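# Hang kitchen roll on under-cabinet holder pegs

## Task

Put the kitchen roll onto the holder mounted beneath the cabinet so that it sits level and both holder pegs are pushed all the way into the roll and clicked home. The roll must hang freely on those pegs, touching neither the holder's base plate nor the cabinet nor any other object. Release it and withdraw the grippers afterwards; if the roll only stays put because the robot is holding it, the goal is not met.

## Robot and tools

Robot: two arms, left_arm and right_arm, each with six revolute joints and a parallel two-finger gripper. One shared scene frame: origin on the table top midway between the arms, +z up, +x out over the table, left_arm on the +y side. The names left and right do not refer to image sides. Arm bases: left_arm at (-0.005, +0.321, 0) m, quat_wxyz (+1.000, 0, 0, -0.017); right_arm at (+0.029, -0.288, 0) m, quat_wxyz (+0.996, 0, 0, +0.088). Gripper fingers point along the gripper's +z and close along its y; end_effector_position is the point between the pads, roughly 1 cm short of the fingertips.

execute_actions takes "actions": a list holding at most one item, or empty. An empty list is a LOOK: nothing is commanded, the current state and camera pictures come back. An item with "rows" is an ACT: rows is a list of 1 to 15 rows, and "steps" (1 to 15, default 15, at least 9) is how many control steps of 1/30 s run; each row covers one step and the final row repeats to fill. An item with only "steps" (up to 300) is a WAIT, counted from the previous result and including your reply time. Optional "pictures": true adds images to an ACT or WAIT result. A refused call moves nothing.

Every row is one flat list of 14 numbers covering both arms, always all 14 even if one arm stays still: left_arm waist, shoulder, elbow, wrist pitch, wrist yaw, wrist roll, grip, then the same seven for right_arm. The six joint values are absolute target angles in radians (same form as the Joint positions printout), not offsets. Ranges per arm: waist -2.618 to 3.054, shoulder 0.000 to 3.142, elbow 0.000 to 3.142, wrist pitch -1.571 to 1.571, wrist yaw -1.571 to 1.571, wrist roll -2.094 to 2.094. Actual ends can differ by up to 0.036 rad; a target beyond the stated end by more than 0.036 and outward of the last reported angle is refused, and a target past the real end is clipped, producing a "joint sent to its limit" line (possibly about an earlier action). The grip value is an absolute command on a -1 (closed) to +1 (fully open) scale. Pads meet near -0.94; each mm of object width adds about 0.0208. Commanding below an object's width reading squeezes harder, up to roughly 50-62 N per pad; keep resending the closing value to keep holding.

Motion limits: each step the joint target is kept within a lead of the measured angle (waist 0.202, shoulder 0.258, elbow 0.238, wrist pitch 0.573, wrist yaw and roll 0.522 rad), and targets implying over 70 mm of gripper travel are scaled back, so large moves take several calls. Friction may leave a joint up to about 0.031 rad off, and smaller commanded changes may not move it. Arms keep heading to the last row while you think, until all are nearly still or a step is HELD.

Results: a state line per arm gives end_effector_position (m) and end_effector_quat_wxyz in the scene frame; this can be off, more at long reach. Joint positions and Joint velocities list six angles (rad) plus gripper opening in metres (0.093 open to 0 closed, stops at 0) and rates. grip_measured is the motor position on the -1..+1 scale, with a fixed per-gripper error up to about 0.02. On a gripped rigid object the opening may read up to about 12 mm less than its width. "joint command not followed" means a clearance check altered targets; HELD marks steps whose row was not sent. The result is sampled 9 steps before the action ends; those steps finish while you reply. MOTOR HOT appears from 75 °C; at 90 °C the arm stops 10 s, at 100 °C it goes limp and falls (OVER-TEMPERATURE FAULT). Avoid holding loads for long.

zoom_image: camera (cam_head_left, cam_head_right, cam_high, cam_low, cam_left_wrist, cam_right_wrist; all 896x504) and region [x0, y0, x1, y1] in pixels from the top-left, at most 504 by 504; it enlarges that camera's latest image. show_instructions shows the reference image (kitchen roll holder manual). read_manual returns licence texts. finished_scene with scene (1 or 2) ends and grades the scene irreversibly; replying without a tool call ends everything.

Cautions: do not drop things, slam, push very hard, let arms collide or press each other, or knock anything off the table (that fails). Occasional external tugs on held parts or pushes on loose items may occur.

Each tool is called after "Call:" as name(argument=value, ...), one argument or row to a line, values as JSON.

Reference images:

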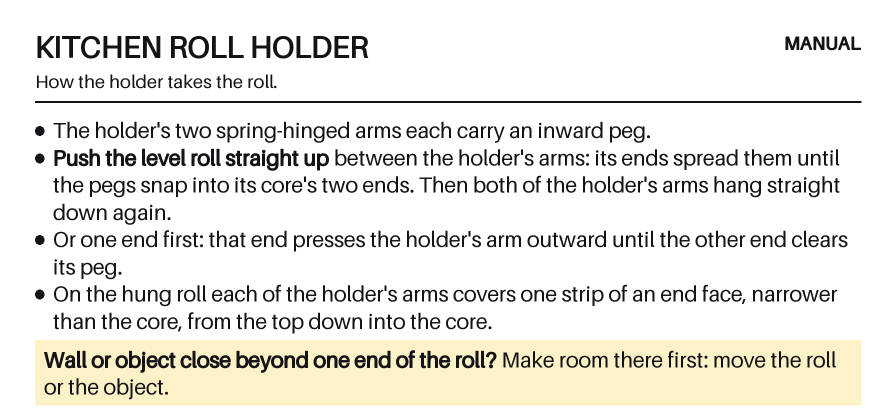

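## Session

Call:
execute_actions(
  actions=[],
)

Scene clock: 0.00 s of 6000.00 s.
left_arm: end_effector_position=(+0.2777, +0.4994, +0.1478) grip_measured=+0.454 end_effector_quat_wxyz=(-0.296, +0.782, -0.534, -0.128) | right_arm: end_effector_position=(+0.3050, -0.6260, +0.2251) grip_measured=-0.935 end_effector_quat_wxyz=(+0.233, +0.411, +0.744, -0.472)
Joint positions: left_arm=[ 0.318  1.491  1.149 -0.889 -0.574 -1.557  0.067] | right_arm=[-0.76   1.629  1.288 -0.431  0.878  0.035  0.   ]
Joint velocities: left_arm=[-0.002 -0.002  0.007 -0.037  0.022 -0.022  0.   ] | right_arm=[ 0.007 -0.007  0.002  0.022 -0.007 -0.007 -0.   ]

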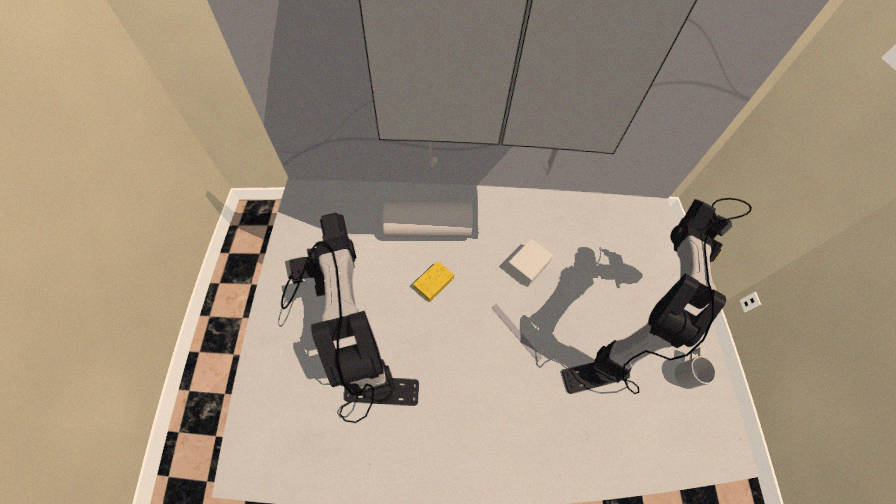

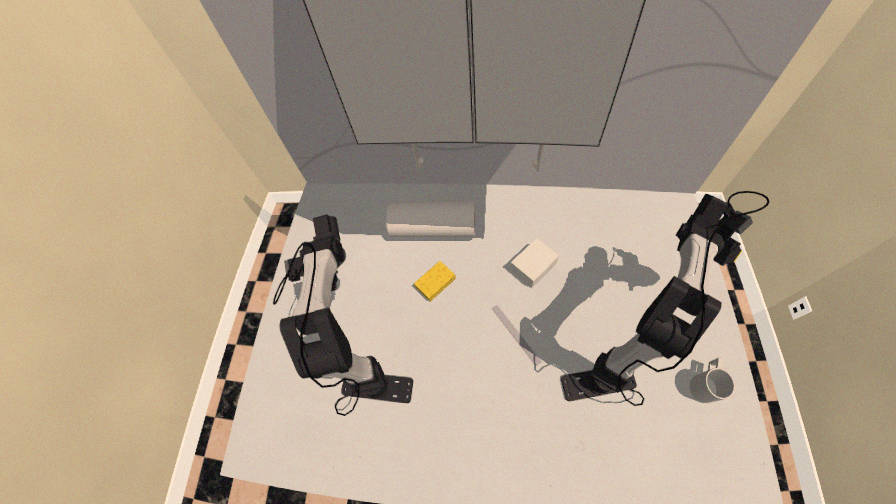

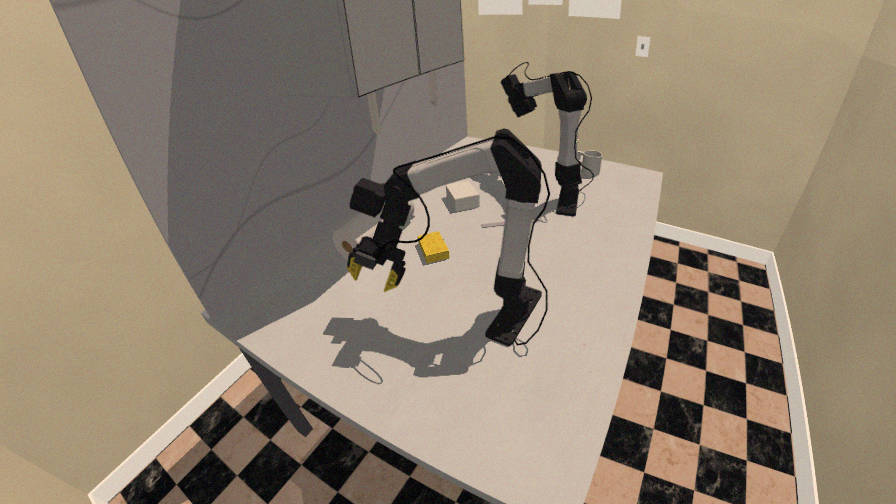

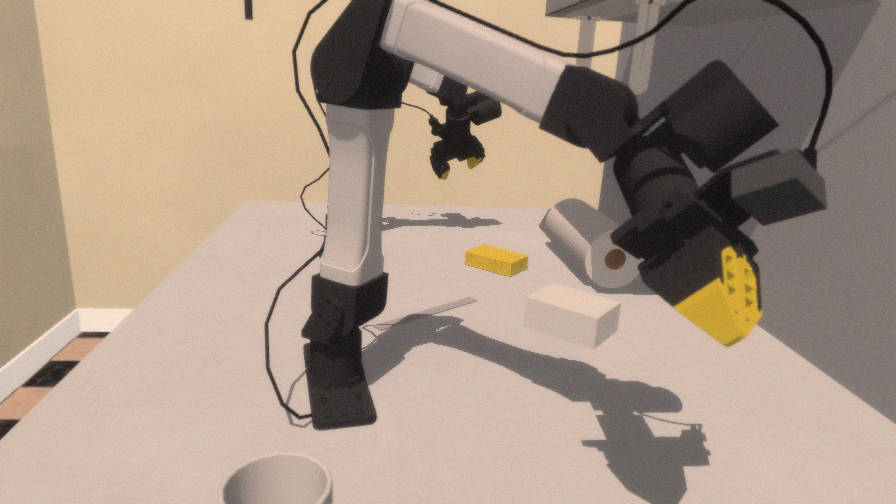

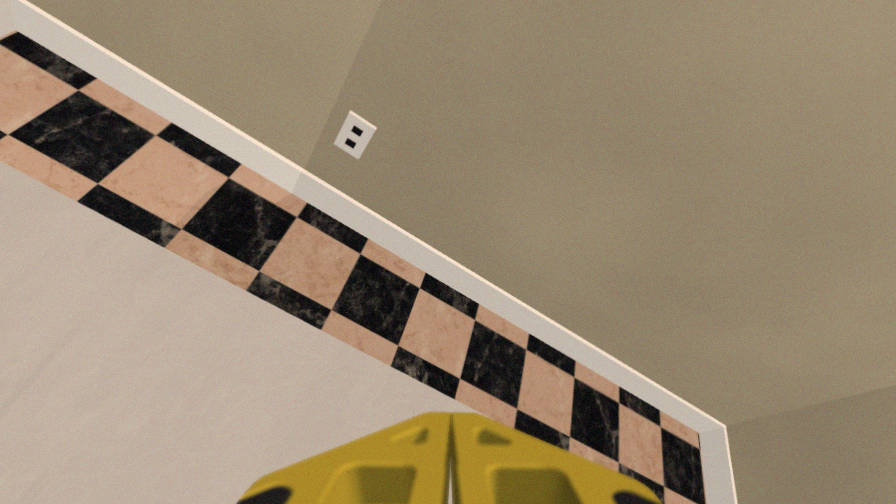

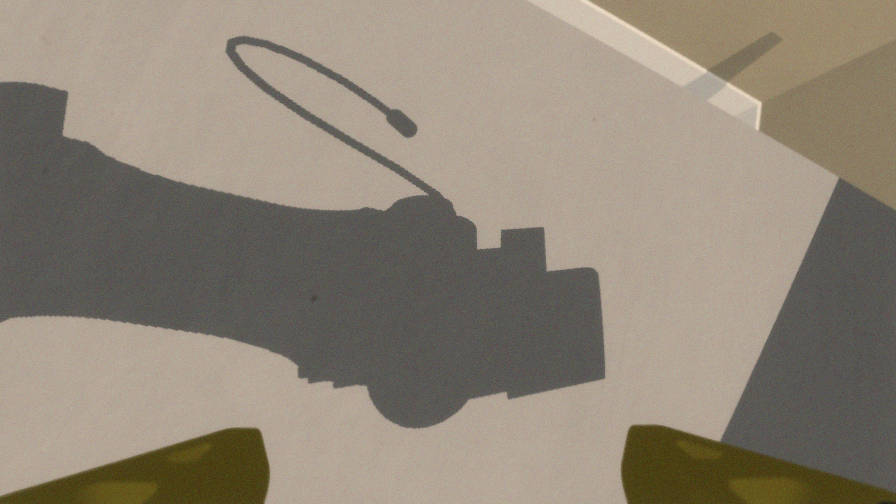

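Call:
zoom_image(
  camera="cam_low",
  region=[440, 0, 800, 360],
)

Call:
zoom_image(
  camera="cam_head_left",
  region=[340, 110, 640, 310],
)

Region (440, 0, 800, 360) of cam_low's 896x504 image, scaled by 1.400, with more detail than that image has.

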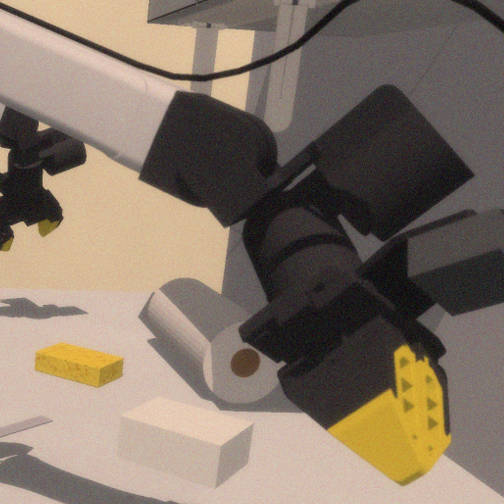

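Region (340, 110, 640, 310) of cam_head_left's 896x504 image, scaled by 1.680, with more detail than that image has.

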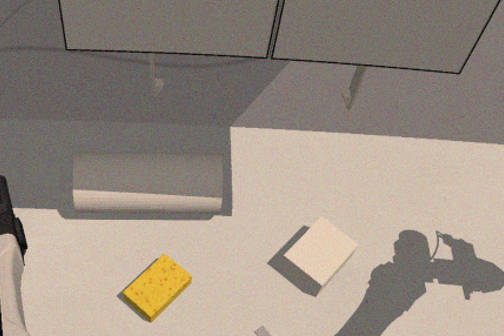

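Call:
execute_actions(
  actions=[
    {"rows":[[-0.3,0.6,0.5,0.2,0,0,0.4,0.25,0.6,0.5,0.2,0,0,0.4]]},
  ],
)

Call:
execute_actions(
  actions=[
    {"steps":90},
  ],
  pictures=true,
)

Scene clock: 2.40 s of 6000.00 s.
left_arm: end_effector_position=(+0.3277, +0.3786, +0.1572) grip_measured=+0.402 end_effector_quat_wxyz=(+0.374, -0.567, +0.728, -0.090) | right_arm: end_effector_position=(+0.3782, -0.5315, +0.2463) grip_measured=+0.379 end_effector_quat_wxyz=(+0.446, +0.312, +0.772, -0.327)
Joint positions: left_arm=[ 0.07   1.195  0.838 -0.463 -0.272 -1.178  0.065] | right_arm=[-0.571  1.392  1.042 -0.128  0.566  0.023  0.063]
Joint velocities: left_arm=[-1.551 -1.829 -1.707  2.249  1.223  2.029  0.   ] | right_arm=[ 1.233 -1.409 -1.194  1.15  -1.692 -0.081  0.039]
Steps of this call (steps 1 to 66: nothing new was sent; steps 67 to 72: the first 6 steps of this action). Readings (joint positions):
67: left_arm=[0.306 1.467 1.117 -0.830 -0.536 -1.506] | right_arm=[-0.751 1.610 1.262 -0.380 0.839 0.033]
68: left_arm=[0.272 1.423 1.063 -0.754 -0.477 -1.444] | right_arm=[-0.729 1.575 1.216 -0.320 0.787 0.031]
70: left_arm=[0.176 1.316 0.954 -0.616 -0.365 -1.316] | right_arm=[-0.656 1.489 1.127 -0.218 0.680 0.027]
72: the state above

Scene clock: 5.40 s of 6000.00 s.
left_arm: end_effector_position=(+0.2706, +0.2290, +0.3284) grip_measured=+0.402 end_effector_quat_wxyz=(+0.734, +0.104, +0.660, -0.121) | right_arm: end_effector_position=(+0.2962, -0.1700, +0.3327) grip_measured=+0.398 end_effector_quat_wxyz=(+0.731, -0.134, +0.650, +0.156)
Joint positions: left_arm=[-0.294  0.593  0.518  0.182 -0.007 -0.007  0.065] | right_arm=[0.245 0.603 0.525 0.197 0.007 0.006 0.064]
Joint velocities: left_arm=[ 0.002 -0.027 -0.002 -0.022 -0.007 -0.007  0.001] | right_arm=[-0.002 -0.007 -0.007  0.125  0.051  0.066 -0.   ]
Kept back: nothing.
Steps of this call (steps 1 to 9: the last 9 steps of your previous action; steps 10 to 45: the robot went on to your last target; steps 46 to 90: nothing new was sent). Readings (joint positions):
1: left_arm=[0.013 1.129 0.778 -0.382 -0.233 -1.106] | right_arm=[-0.526 1.342 1.001 -0.088 0.508 0.022]
2: left_arm=[-0.045 1.062 0.716 -0.299 -0.199 -1.030] | right_arm=[-0.481 1.289 0.958 -0.052 0.450 0.020]
4: left_arm=[-0.165 0.919 0.605 -0.163 -0.140 -0.875] | right_arm=[-0.386 1.178 0.869 0.014 0.345 0.018]
8: left_arm=[-0.285 0.661 0.518 0.003 -0.055 -0.524] | right_arm=[-0.161 0.911 0.659 0.113 0.184 0.012]
90: the state above
All arms were judged still, so your last target was given up. Only a new action makes them travel on or press farther. Fingers that are still opening or closing keep moving.

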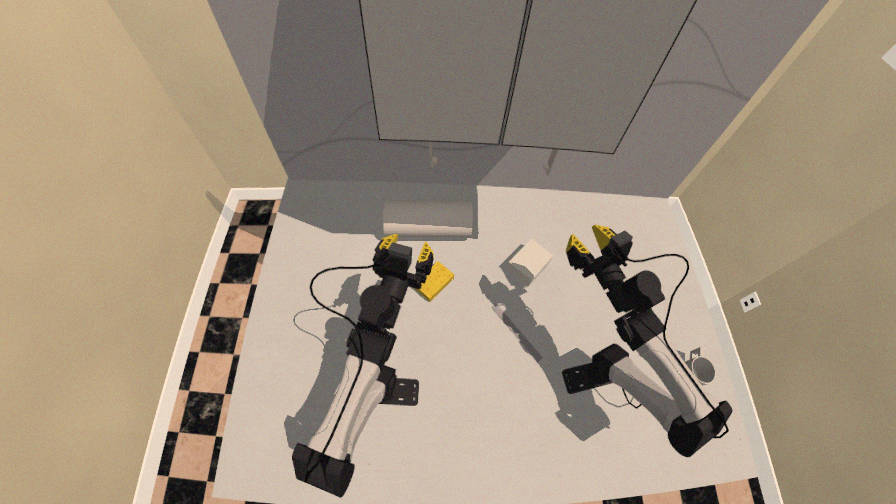

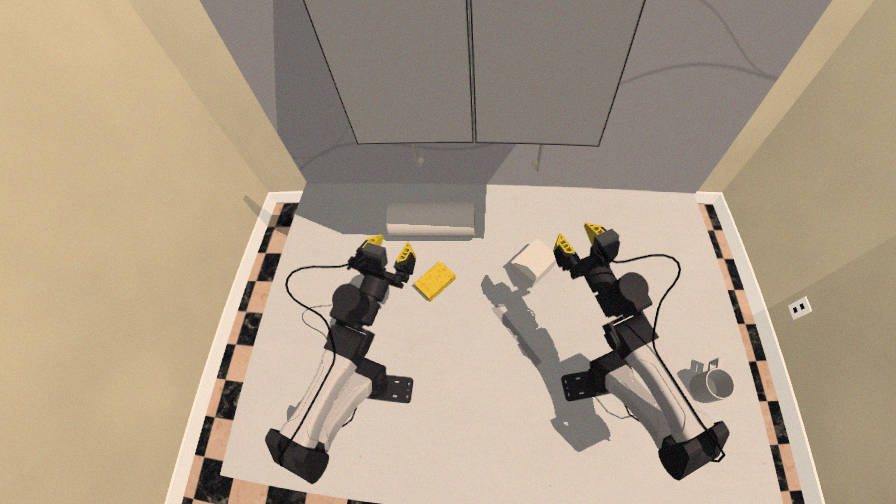

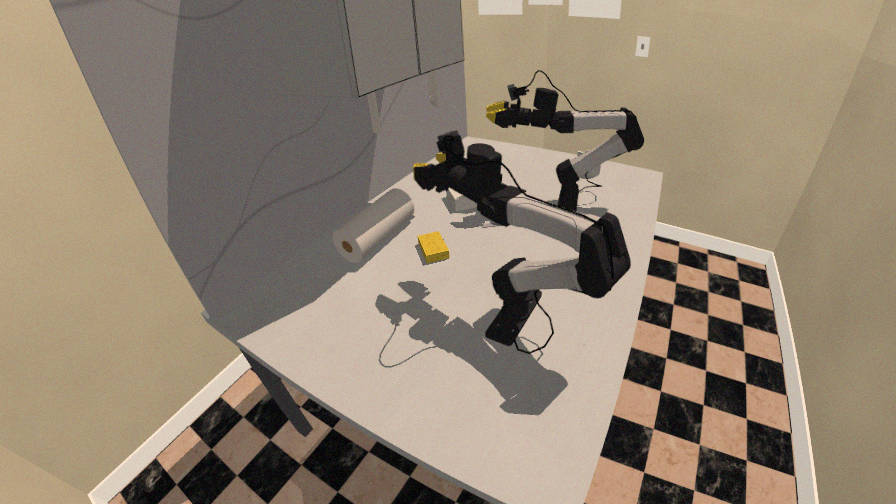

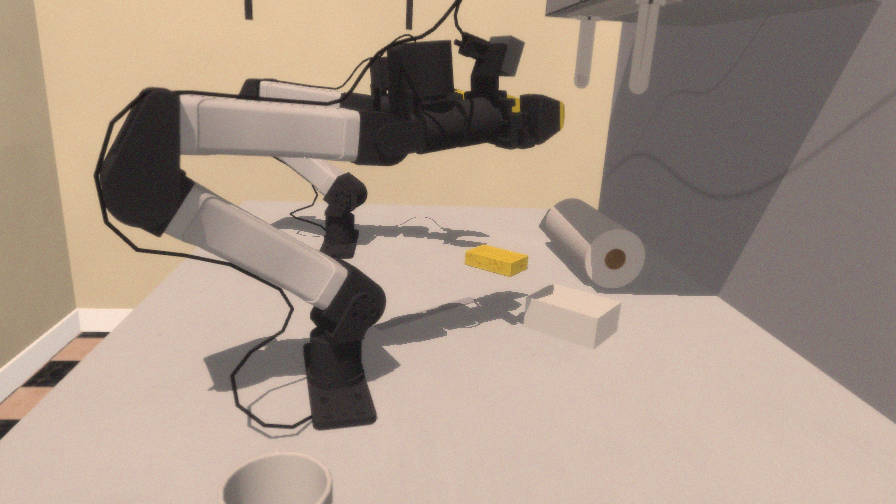

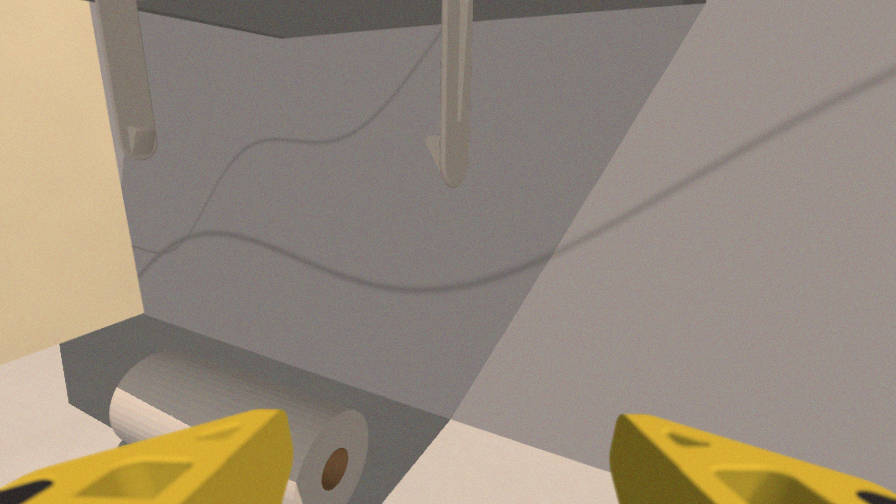

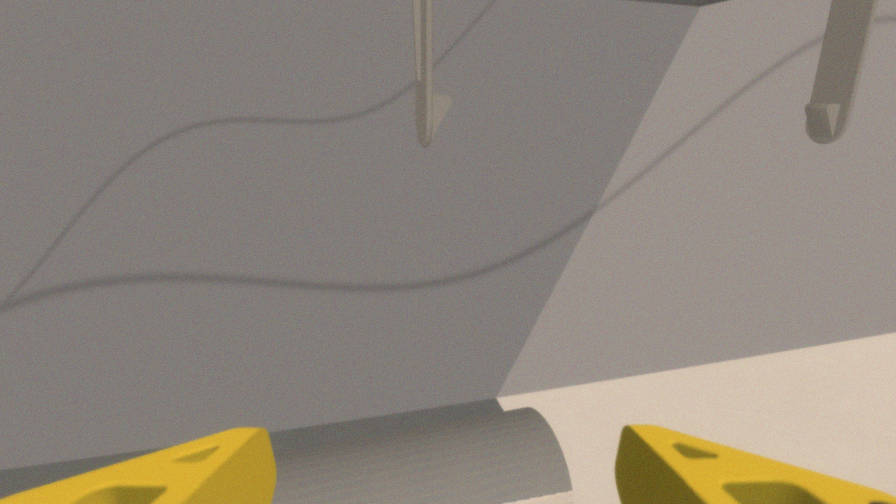

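Call:
execute_actions(
  actions=[
    {"rows":[[0.2,0.6,0.5,0.2,0,1.57,0.2,0.53,1.65,1.24,-0.525,0,0,-1]]},
  ],
)

Call:
execute_actions(
  actions=[
    {"steps":25},
  ],
)

Call:
execute_actions(
  actions=[
    {"rows":[[0.2,0.6,0.5,0.2,0,1.57,0.2,0.53,1.85,1.24,-0.525,0,0,-1]]},
  ],
)

Call:
execute_actions(
  actions=[
    {"steps":15},
  ],
  pictures=true,
)

Scene clock: 9.43 s of 6000.00 s.
left_arm: end_effector_position=(+0.2848, +0.3437, +0.3284) grip_measured=+0.203 end_effector_quat_wxyz=(+0.705, +0.165, +0.648, +0.238) | right_arm: end_effector_position=(+0.3111, -0.0531, +0.3010) grip_measured=-0.964 end_effector_quat_wxyz=(+0.533, -0.279, +0.775, +0.194)
Joint positions: left_arm=[0.112 0.593 0.518 0.182 0.003 0.574 0.055] | right_arm=[ 0.52   1.066  0.997 -0.296  0.001  0.004  0.   ]
Joint velocities: left_arm=[ 1.746 -0.017 -0.002  0.037 -0.154  2.85   0.   ] | right_arm=[ 0.3    2.606  2.513 -1.385 -0.081 -0.037  0.   ]
Steps of this call (steps 1 to 90: nothing new was sent; then 0.83 s passed at rest; steps 91 to 96: the first 6 steps of this action). Readings (joint positions):
91: left_arm=[-0.258 0.593 0.518 0.182 0.010 0.075] | right_arm=[0.277 0.633 0.567 0.116 0.020 0.006]
92: left_arm=[-0.185 0.593 0.518 0.182 0.012 0.176] | right_arm=[0.342 0.705 0.647 0.012 0.021 0.006]
94: left_arm=[-0.032 0.593 0.518 0.182 0.008 0.375] | right_arm=[0.469 0.883 0.823 -0.172 0.012 0.005]
96: the state above

Scene clock: 10.27 s of 6000.00 s.
left_arm: end_effector_position=(+0.2817, +0.3690, +0.3285) grip_measured=+0.203 end_effector_quat_wxyz=(+0.485, +0.427, +0.514, +0.565) | right_arm: end_effector_position=(+0.3622, -0.0062, +0.1353) grip_measured=-0.985 end_effector_quat_wxyz=(+0.293, -0.325, +0.893, +0.109)
Joint positions: left_arm=[ 0.194  0.593  0.518  0.183 -0.007  1.556  0.055] | right_arm=[ 0.527  1.664  1.24  -0.511 -0.001  0.004  0.   ]
Joint velocities: left_arm=[-0.012 -0.012 -0.002  0.037 -0.007  0.095  0.   ] | right_arm=[ 0.002  0.002  0.002 -0.037 -0.037 -0.007  0.   ]
Kept back: nothing.
Steps of this call (steps 1 to 9: the last 9 steps of your previous action; steps 10 to 25: the robot went on to your last target). Readings (joint positions):
1: left_arm=[0.159 0.593 0.518 0.182 -0.004 0.673] | right_arm=[0.526 1.157 1.084 -0.340 -0.000 0.004]
2: left_arm=[0.183 0.593 0.518 0.182 -0.007 0.772] | right_arm=[0.527 1.244 1.160 -0.362 -0.001 0.004]
4: left_arm=[0.194 0.593 0.518 0.183 -0.007 0.971] | right_arm=[0.527 1.380 1.233 -0.361 -0.001 0.004]
8: left_arm=[0.194 0.593 0.518 0.183 -0.007 1.309] | right_arm=[0.527 1.578 1.240 -0.413 -0.001 0.004]
25: the state above

Scene clock: 10.47 s of 6000.00 s.
left_arm: end_effector_position=(+0.2817, +0.3690, +0.3285) grip_measured=+0.203 end_effector_quat_wxyz=(+0.483, +0.428, +0.513, +0.566) | right_arm: end_effector_position=(+0.3637, -0.0049, +0.0648) grip_measured=-0.985 end_effector_quat_wxyz=(+0.220, -0.333, +0.914, +0.081)
Joint positions: left_arm=[ 0.194  0.593  0.518  0.183 -0.007  1.561  0.055] | right_arm=[ 0.527  1.845  1.252 -0.505 -0.001  0.004  0.   ]
Joint velocities: left_arm=[-0.007 -0.007 -0.022  0.007 -0.022 -0.022 -0.001] | right_arm=[-0.012  0.525 -0.125 -0.198 -0.007  0.051  0.   ]
Steps of this call (steps 1 to 6: the first 6 steps of this action). Readings (joint positions):
1: left_arm=[0.194 0.593 0.518 0.183 -0.007 1.557] | right_arm=[0.527 1.681 1.243 -0.511 -0.001 0.004]
2: left_arm=[0.194 0.593 0.518 0.183 -0.007 1.558] | right_arm=[0.527 1.712 1.253 -0.501 -0.001 0.004]
4: left_arm=[0.194 0.593 0.518 0.183 -0.007 1.560] | right_arm=[0.527 1.789 1.256 -0.492 -0.001 0.004]
6: the state above

Scene clock: 10.97 s of 6000.00 s.
left_arm: end_effector_position=(+0.2817, +0.3690, +0.3285) grip_measured=+0.203 end_effector_quat_wxyz=(+0.483, +0.429, +0.512, +0.566) | right_arm: end_effector_position=(+0.3581, -0.0096, +0.0533) grip_measured=-0.985 end_effector_quat_wxyz=(+0.200, -0.334, +0.918, +0.074)
Joint positions: left_arm=[ 0.194  0.593  0.518  0.183 -0.007  1.562  0.055] | right_arm=[ 0.527  1.861  1.244 -0.523 -0.001  0.004  0.   ]
Joint velocities: left_arm=[-0.012 -0.002 -0.017  0.051 -0.066 -0.022 -0.   ] | right_arm=[ 0.017 -0.017  0.002  0.007 -0.007  0.007  0.   ]
Kept back: nothing.
Steps of this call (steps 1 to 9: the last 9 steps of your previous action; steps 10 to 15: the robot went on to your last target). Readings (joint positions):
1: left_arm=[0.194 0.593 0.518 0.183 -0.007 1.561] | right_arm=[0.527 1.857 1.248 -0.513 -0.001 0.004]
2: left_arm=[0.194 0.593 0.518 0.183 -0.007 1.561] | right_arm=[0.527 1.861 1.245 -0.520 -0.001 0.004]
4: left_arm=[0.194 0.593 0.518 0.183 -0.007 1.561] | right_arm=[0.527 1.861 1.244 -0.525 -0.001 0.004]
8: left_arm=[0.194 0.593 0.518 0.183 -0.007 1.562] | right_arm=[0.527 1.861 1.244 -0.523 -0.001 0.004]
15: the state above

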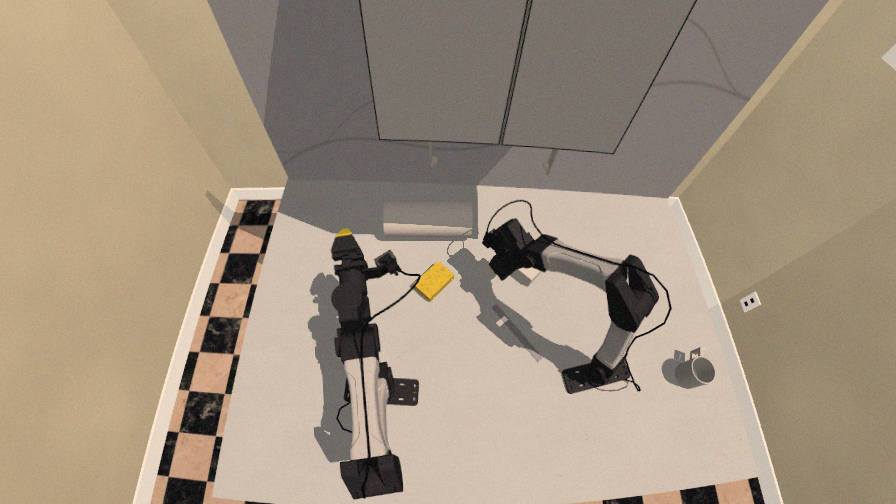

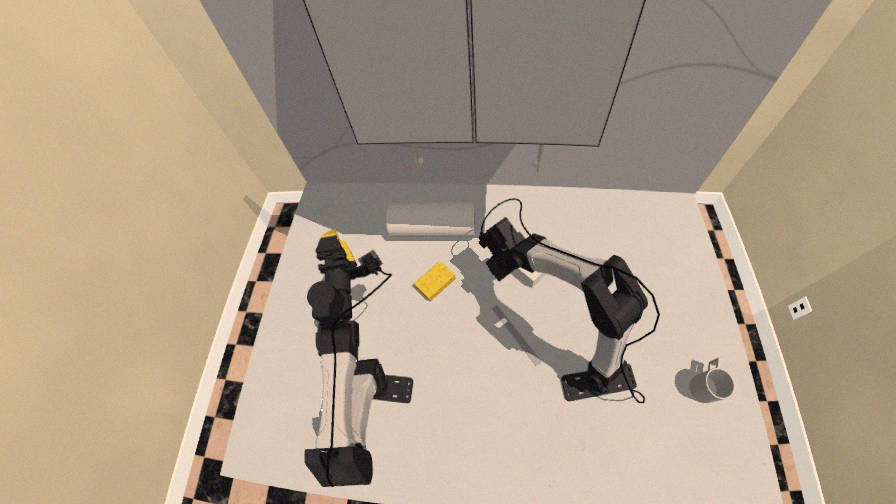

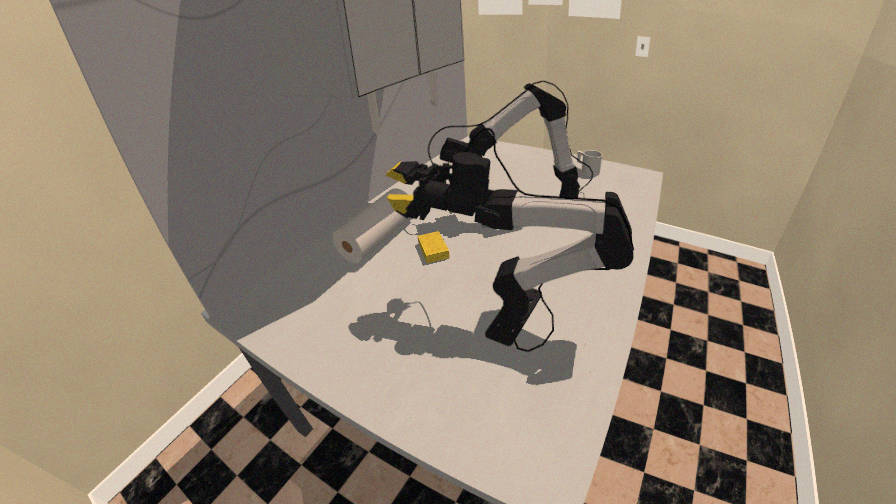

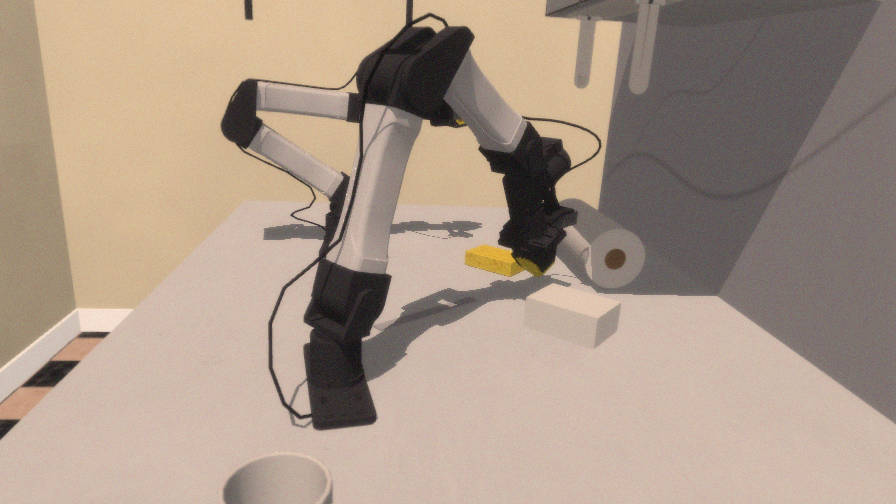

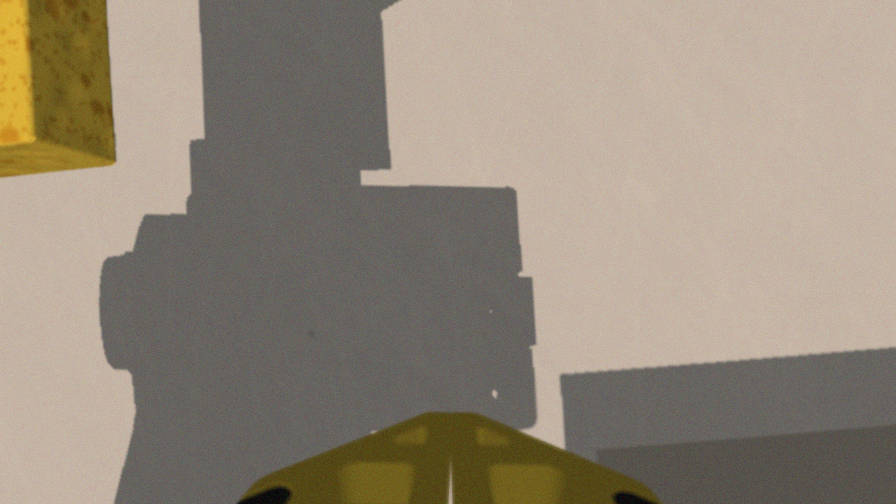

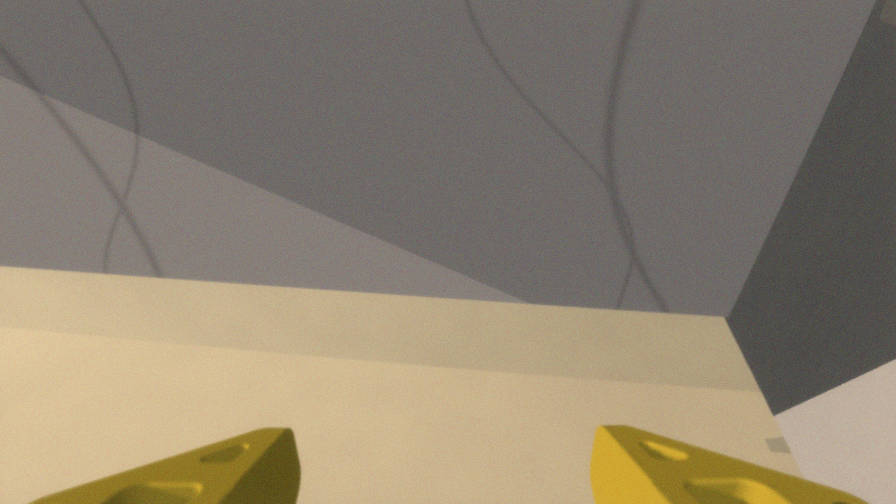

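Call:
execute_actions(
  actions=[
    {"rows":[[0.2,0.6,0.5,0.2,0,-1.57,0.2,0.68,1.9,1.4,-0.92,0,-1.57,0.0]]},
  ],
)

Call:
execute_actions(
  actions=[
    {"steps":20},
  ],
)

Call:
execute_actions(
  actions=[
    {"rows":[[0.2,0.6,0.5,0.2,0,-1.57,0.2,0.68,1.96,1.4,-0.92,0,-1.57,0.0],[0.2,0.6,0.5,0.2,0,-1.57,0.2,0.68,1.96,1.4,-0.92,0,-1.57,0.0],[0.2,0.6,0.5,0.2,0,-1.57,0.2,0.68,1.96,1.4,-0.92,0,-1.57,0.0],[0.2,0.6,0.5,0.2,0,-1.57,0.2,0.65,1.96,1.4,-0.92,0,-1.57,0.0],[0.2,0.6,0.5,0.2,0,-1.57,0.2,0.62,1.96,1.4,-0.92,0,-1.57,0.0],[0.2,0.6,0.5,0.2,0,-1.57,0.2,0.59,1.96,1.4,-0.92,0,-1.57,0.0],[0.2,0.6,0.5,0.2,0,-1.57,0.2,0.56,1.96,1.4,-0.92,0,-1.57,0.0],[0.2,0.6,0.5,0.2,0,-1.57,0.2,0.54,1.96,1.4,-0.92,0,-1.57,0.0],[0.2,0.6,0.5,0.2,0,-1.57,0.2,0.52,1.96,1.4,-0.92,0,-1.57,0.0],[0.2,0.6,0.5,0.2,0,-1.57,0.2,0.50,1.96,1.4,-0.92,0,-1.57,0.0],[0.2,0.6,0.5,0.2,0,-1.57,0.2,0.48,1.96,1.4,-0.92,0,-1.57,0.0],[0.2,0.6,0.5,0.2,0,-1.57,0.2,0.46,1.96,1.4,-0.92,0,-1.57,0.0],[0.2,0.6,0.5,0.2,0,-1.57,0.2,0.44,1.96,1.4,-0.92,0,-1.57,0.0],[0.2,0.6,0.5,0.2,0,-1.57,0.2,0.42,1.96,1.4,-0.92,0,-1.57,0.0],[0.2,0.6,0.5,0.2,0,-1.57,0.2,0.4,1.96,1.4,-0.92,0,-1.57,0.0]]},
  ],
)

Call:
execute_actions(
  actions=[
    {"rows":[[0.2,0.6,0.5,0.2,0,-1.57,0.2,0.37,1.96,1.4,-0.92,0,-1.57,0.0],[0.2,0.6,0.5,0.2,0,-1.57,0.2,0.34,1.96,1.4,-0.92,0,-1.57,0.0],[0.2,0.6,0.5,0.2,0,-1.57,0.2,0.31,1.96,1.4,-0.92,0,-1.57,0.0],[0.2,0.6,0.5,0.2,0,-1.57,0.2,0.28,1.96,1.4,-0.92,0,-1.57,0.0],[0.2,0.6,0.5,0.2,0,-1.57,0.2,0.25,1.96,1.4,-0.92,0,-1.57,0.0],[0.2,0.6,0.5,0.2,0,-1.57,0.2,0.22,1.96,1.4,-0.92,0,-1.57,0.0],[0.2,0.6,0.5,0.2,0,-1.57,0.2,0.19,1.96,1.4,-0.92,0,-1.57,0.0],[0.2,0.6,0.5,0.2,0,-1.57,0.2,0.16,1.96,1.4,-0.92,0,-1.57,0.0],[0.2,0.6,0.5,0.2,0,-1.57,0.2,0.13,1.96,1.4,-0.92,0,-1.57,0.0],[0.2,0.6,0.5,0.2,0,-1.57,0.2,0.1,1.96,1.4,-0.92,0,-1.57,0.0]]},
  ],
)

Call:
execute_actions(
  actions=[
    {"steps":12},
  ],
  pictures=true,
)

Scene clock: 14.00 s of 6000.00 s.
left_arm: end_effector_position=(+0.2817, +0.3690, +0.3288) grip_measured=+0.203 end_effector_quat_wxyz=(+0.625, +0.264, +0.613, +0.404) | right_arm: end_effector_position=(+0.2966, +0.0261, +0.0669) grip_measured=-0.006 end_effector_quat_wxyz=(+0.138, -0.654, +0.743, +0.020)
Joint positions: left_arm=[ 0.194  0.593  0.518  0.184 -0.007  0.981  0.055] | right_arm=[ 0.689  1.886  1.387 -0.791 -0.001 -0.577  0.045]
Joint velocities: left_arm=[-0.007 -0.002  0.012 -0.022 -0.051 -2.835 -0.001] | right_arm=[ 0.457 -0.002  0.154 -0.549 -0.154 -2.879  0.007]
Steps of this call (steps 1 to 15: the robot went on to your last target; steps 16 to 85: nothing new was sent; steps 86 to 91: the first 6 steps of this action). Readings (joint positions):
86: left_arm=[0.194 0.593 0.518 0.183 -0.007 1.480] | right_arm=[0.540 1.868 1.273 -0.585 0.008 -0.077]
87: left_arm=[0.194 0.593 0.518 0.183 -0.007 1.380] | right_arm=[0.567 1.880 1.313 -0.658 0.013 -0.177]
89: left_arm=[0.194 0.593 0.518 0.184 -0.007 1.180] | right_arm=[0.641 1.886 1.365 -0.740 0.009 -0.377]
91: the state above

Scene clock: 14.67 s of 6000.00 s.
left_arm: end_effector_position=(+0.2817, +0.3689, +0.3288) grip_measured=+0.202 end_effector_quat_wxyz=(+0.679, -0.371, +0.555, -0.305) | right_arm: end_effector_position=(+0.2791, +0.0052, +0.0611) grip_measured=-0.003 end_effector_quat_wxyz=(-0.078, +0.931, -0.356, +0.025)
Joint positions: left_arm=[ 0.194  0.593  0.518  0.184 -0.006 -1.01   0.055] | right_arm=[ 0.687  1.886  1.389 -0.909 -0.006 -1.547  0.045]
Joint velocities: left_arm=[-0.007 -0.012 -0.012 -0.007 -0.022 -2.806 -0.   ] | right_arm=[-0.012 -0.007  0.012 -0.037  0.007 -0.183 -0.001]
Kept back: nothing.
Steps of this call (steps 1 to 9: the last 9 steps of your previous action; steps 10 to 20: the robot went on to your last target). Readings (joint positions):
1: left_arm=[0.194 0.593 0.518 0.184 -0.007 0.881] | right_arm=[0.699 1.886 1.389 -0.810 -0.004 -0.678]
2: left_arm=[0.194 0.593 0.518 0.184 -0.007 0.782] | right_arm=[0.700 1.886 1.389 -0.829 -0.006 -0.778]
4: left_arm=[0.194 0.593 0.518 0.184 -0.006 0.582] | right_arm=[0.694 1.886 1.389 -0.861 -0.006 -0.978]
8: left_arm=[0.194 0.593 0.518 0.184 -0.006 0.184] | right_arm=[0.687 1.886 1.389 -0.892 -0.006 -1.315]
20: the state above

Scene clock: 14.87 s of 6000.00 s.
left_arm: end_effector_position=(+0.2817, +0.3689, +0.3288) grip_measured=+0.202 end_effector_quat_wxyz=(+0.604, -0.475, +0.469, -0.435) | right_arm: end_effector_position=(+0.2840, -0.0040, +0.0401) grip_measured=-0.003 end_effector_quat_wxyz=(-0.050, +0.930, -0.363, +0.015)
Joint positions: left_arm=[ 0.194  0.593  0.518  0.184 -0.006 -1.415  0.055] | right_arm=[ 0.66   1.946  1.391 -0.912 -0.008 -1.56   0.045]
Joint velocities: left_arm=[-0.002 -0.022  0.017 -0.007 -0.051 -1.004  0.001] | right_arm=[-0.53   0.183 -0.012 -0.095 -0.081 -0.022 -0.   ]
Steps of this call (steps 1 to 6: the first 6 steps of this action). Readings (joint positions):
1: left_arm=[0.194 0.593 0.518 0.184 -0.006 -1.109] | right_arm=[0.687 1.892 1.389 -0.910 -0.006 -1.551]
2: left_arm=[0.194 0.593 0.518 0.184 -0.006 -1.199] | right_arm=[0.687 1.902 1.391 -0.910 -0.006 -1.554]
4: left_arm=[0.194 0.593 0.518 0.184 -0.006 -1.331] | right_arm=[0.684 1.927 1.391 -0.911 -0.006 -1.558]
6: the state above

Scene clock: 15.37 s of 6000.00 s.
left_arm: end_effector_position=(+0.2817, +0.3689, +0.3288) grip_measured=+0.202 end_effector_quat_wxyz=(+0.572, -0.507, +0.435, -0.477) | right_arm: end_effector_position=(+0.3695, -0.1164, +0.0382) grip_measured=-0.003 end_effector_quat_wxyz=(-0.045, +0.848, -0.527, +0.022)
Joint positions: left_arm=[ 0.194  0.593  0.518  0.184 -0.006 -1.557  0.055] | right_arm=[ 0.287  1.951  1.391 -0.912 -0.01  -1.566  0.045]
Joint velocities: left_arm=[-0.017 -0.007 -0.007 -0.051 -0.007 -0.081  0.001] | right_arm=[-0.891 -0.002 -0.007  0.007 -0.022 -0.037 -0.   ]
Steps of this call (steps 1 to 9: the last 9 steps of your previous action; steps 10 to 15: the first 6 steps of this action). Readings (joint positions):
10: left_arm=[0.194 0.593 0.518 0.184 -0.006 -1.546] | right_arm=[0.416 1.951 1.391 -0.912 -0.006 -1.565]
11: left_arm=[0.194 0.593 0.518 0.184 -0.006 -1.549] | right_arm=[0.397 1.951 1.391 -0.912 -0.006 -1.565]
13: left_arm=[0.194 0.593 0.518 0.184 -0.006 -1.554] | right_arm=[0.348 1.951 1.391 -0.912 -0.009 -1.566]
15: the state above

Scene clock: 15.77 s of 6000.00 s.
left_arm: end_effector_position=(+0.2817, +0.3689, +0.3288) grip_measured=+0.202 end_effector_quat_wxyz=(+0.571, -0.508, +0.433, -0.478) | right_arm: end_effector_position=(+0.3968, -0.1870, +0.0382) grip_measured=-0.002 end_effector_quat_wxyz=(-0.040, +0.793, -0.607, +0.029)
Joint positions: left_arm=[ 0.194  0.593  0.518  0.184 -0.006 -1.561  0.055] | right_arm=[ 0.092  1.951  1.391 -0.912 -0.002 -1.566  0.045]
Joint velocities: left_arm=[-0.012 -0.012 -0.002  0.051  0.037 -0.051 -0.   ] | right_arm=[ 0.012 -0.012 -0.017  0.007 -0.051 -0.022 -0.   ]
Kept back: nothing.
Steps of this call (steps 1 to 9: the last 9 steps of your previous action; steps 10 to 12: the robot went on to your last target). Readings (joint positions):
1: left_arm=[0.194 0.593 0.518 0.184 -0.006 -1.558] | right_arm=[0.255 1.951 1.391 -0.912 -0.010 -1.566]
2: left_arm=[0.194 0.593 0.518 0.184 -0.006 -1.558] | right_arm=[0.222 1.951 1.391 -0.912 -0.010 -1.566]
4: left_arm=[0.194 0.593 0.518 0.184 -0.006 -1.560] | right_arm=[0.158 1.951 1.391 -0.912 -0.010 -1.566]
8: left_arm=[0.194 0.593 0.518 0.184 -0.006 -1.561] | right_arm=[0.088 1.951 1.391 -0.912 -0.002 -1.566]
12: the state above

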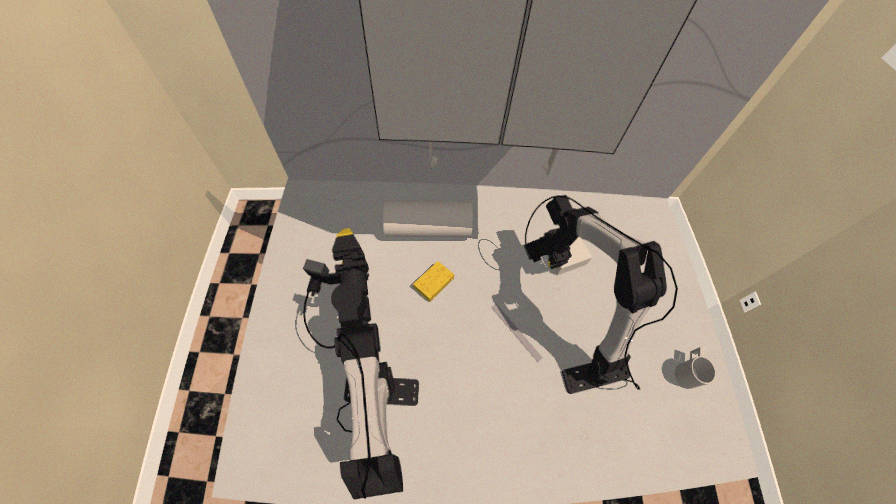

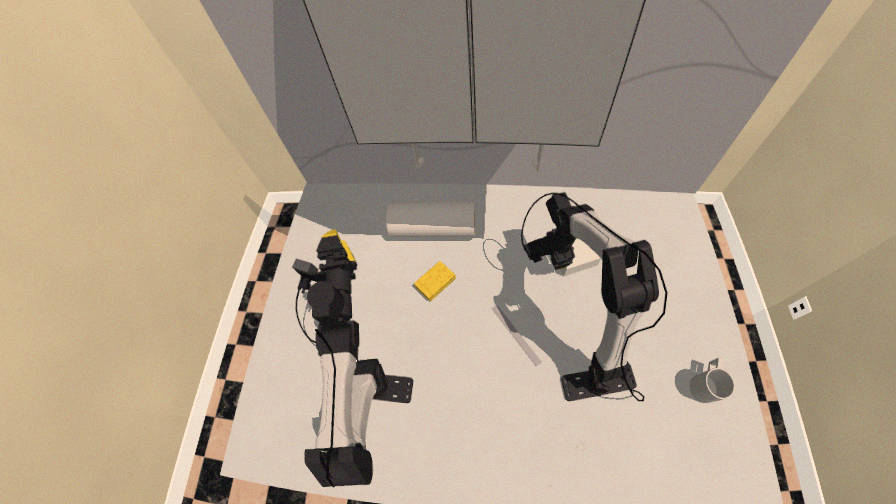

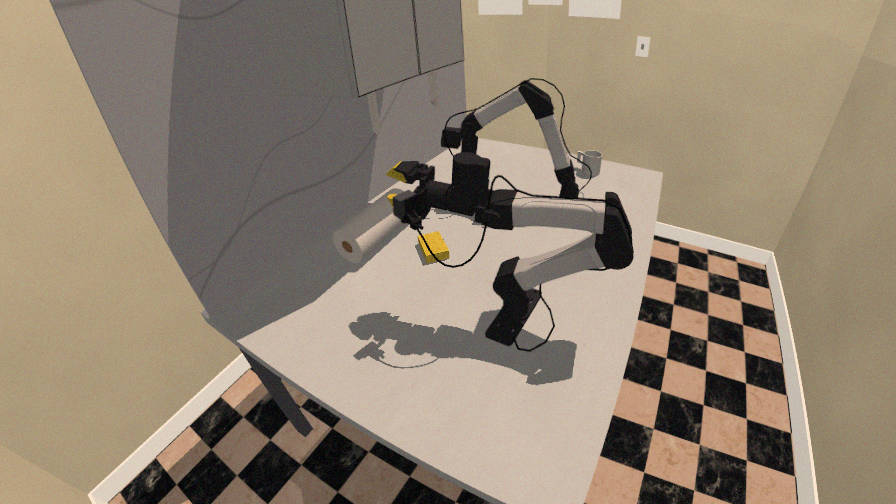

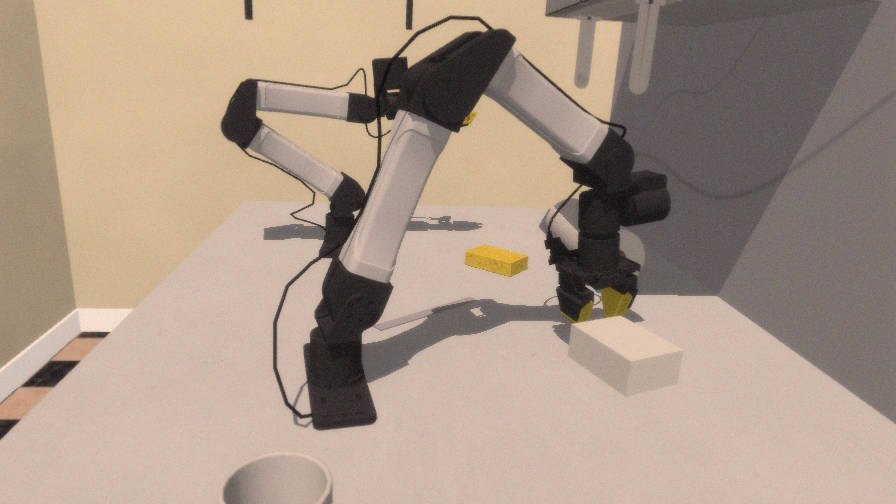

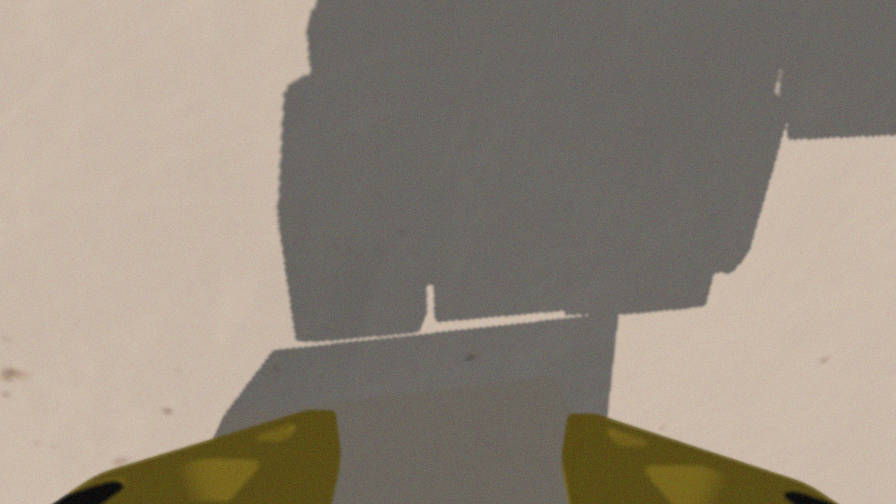

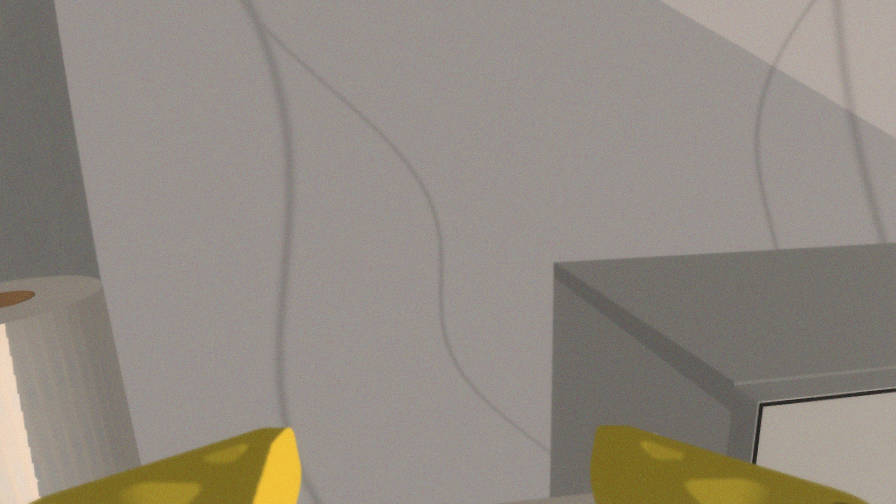

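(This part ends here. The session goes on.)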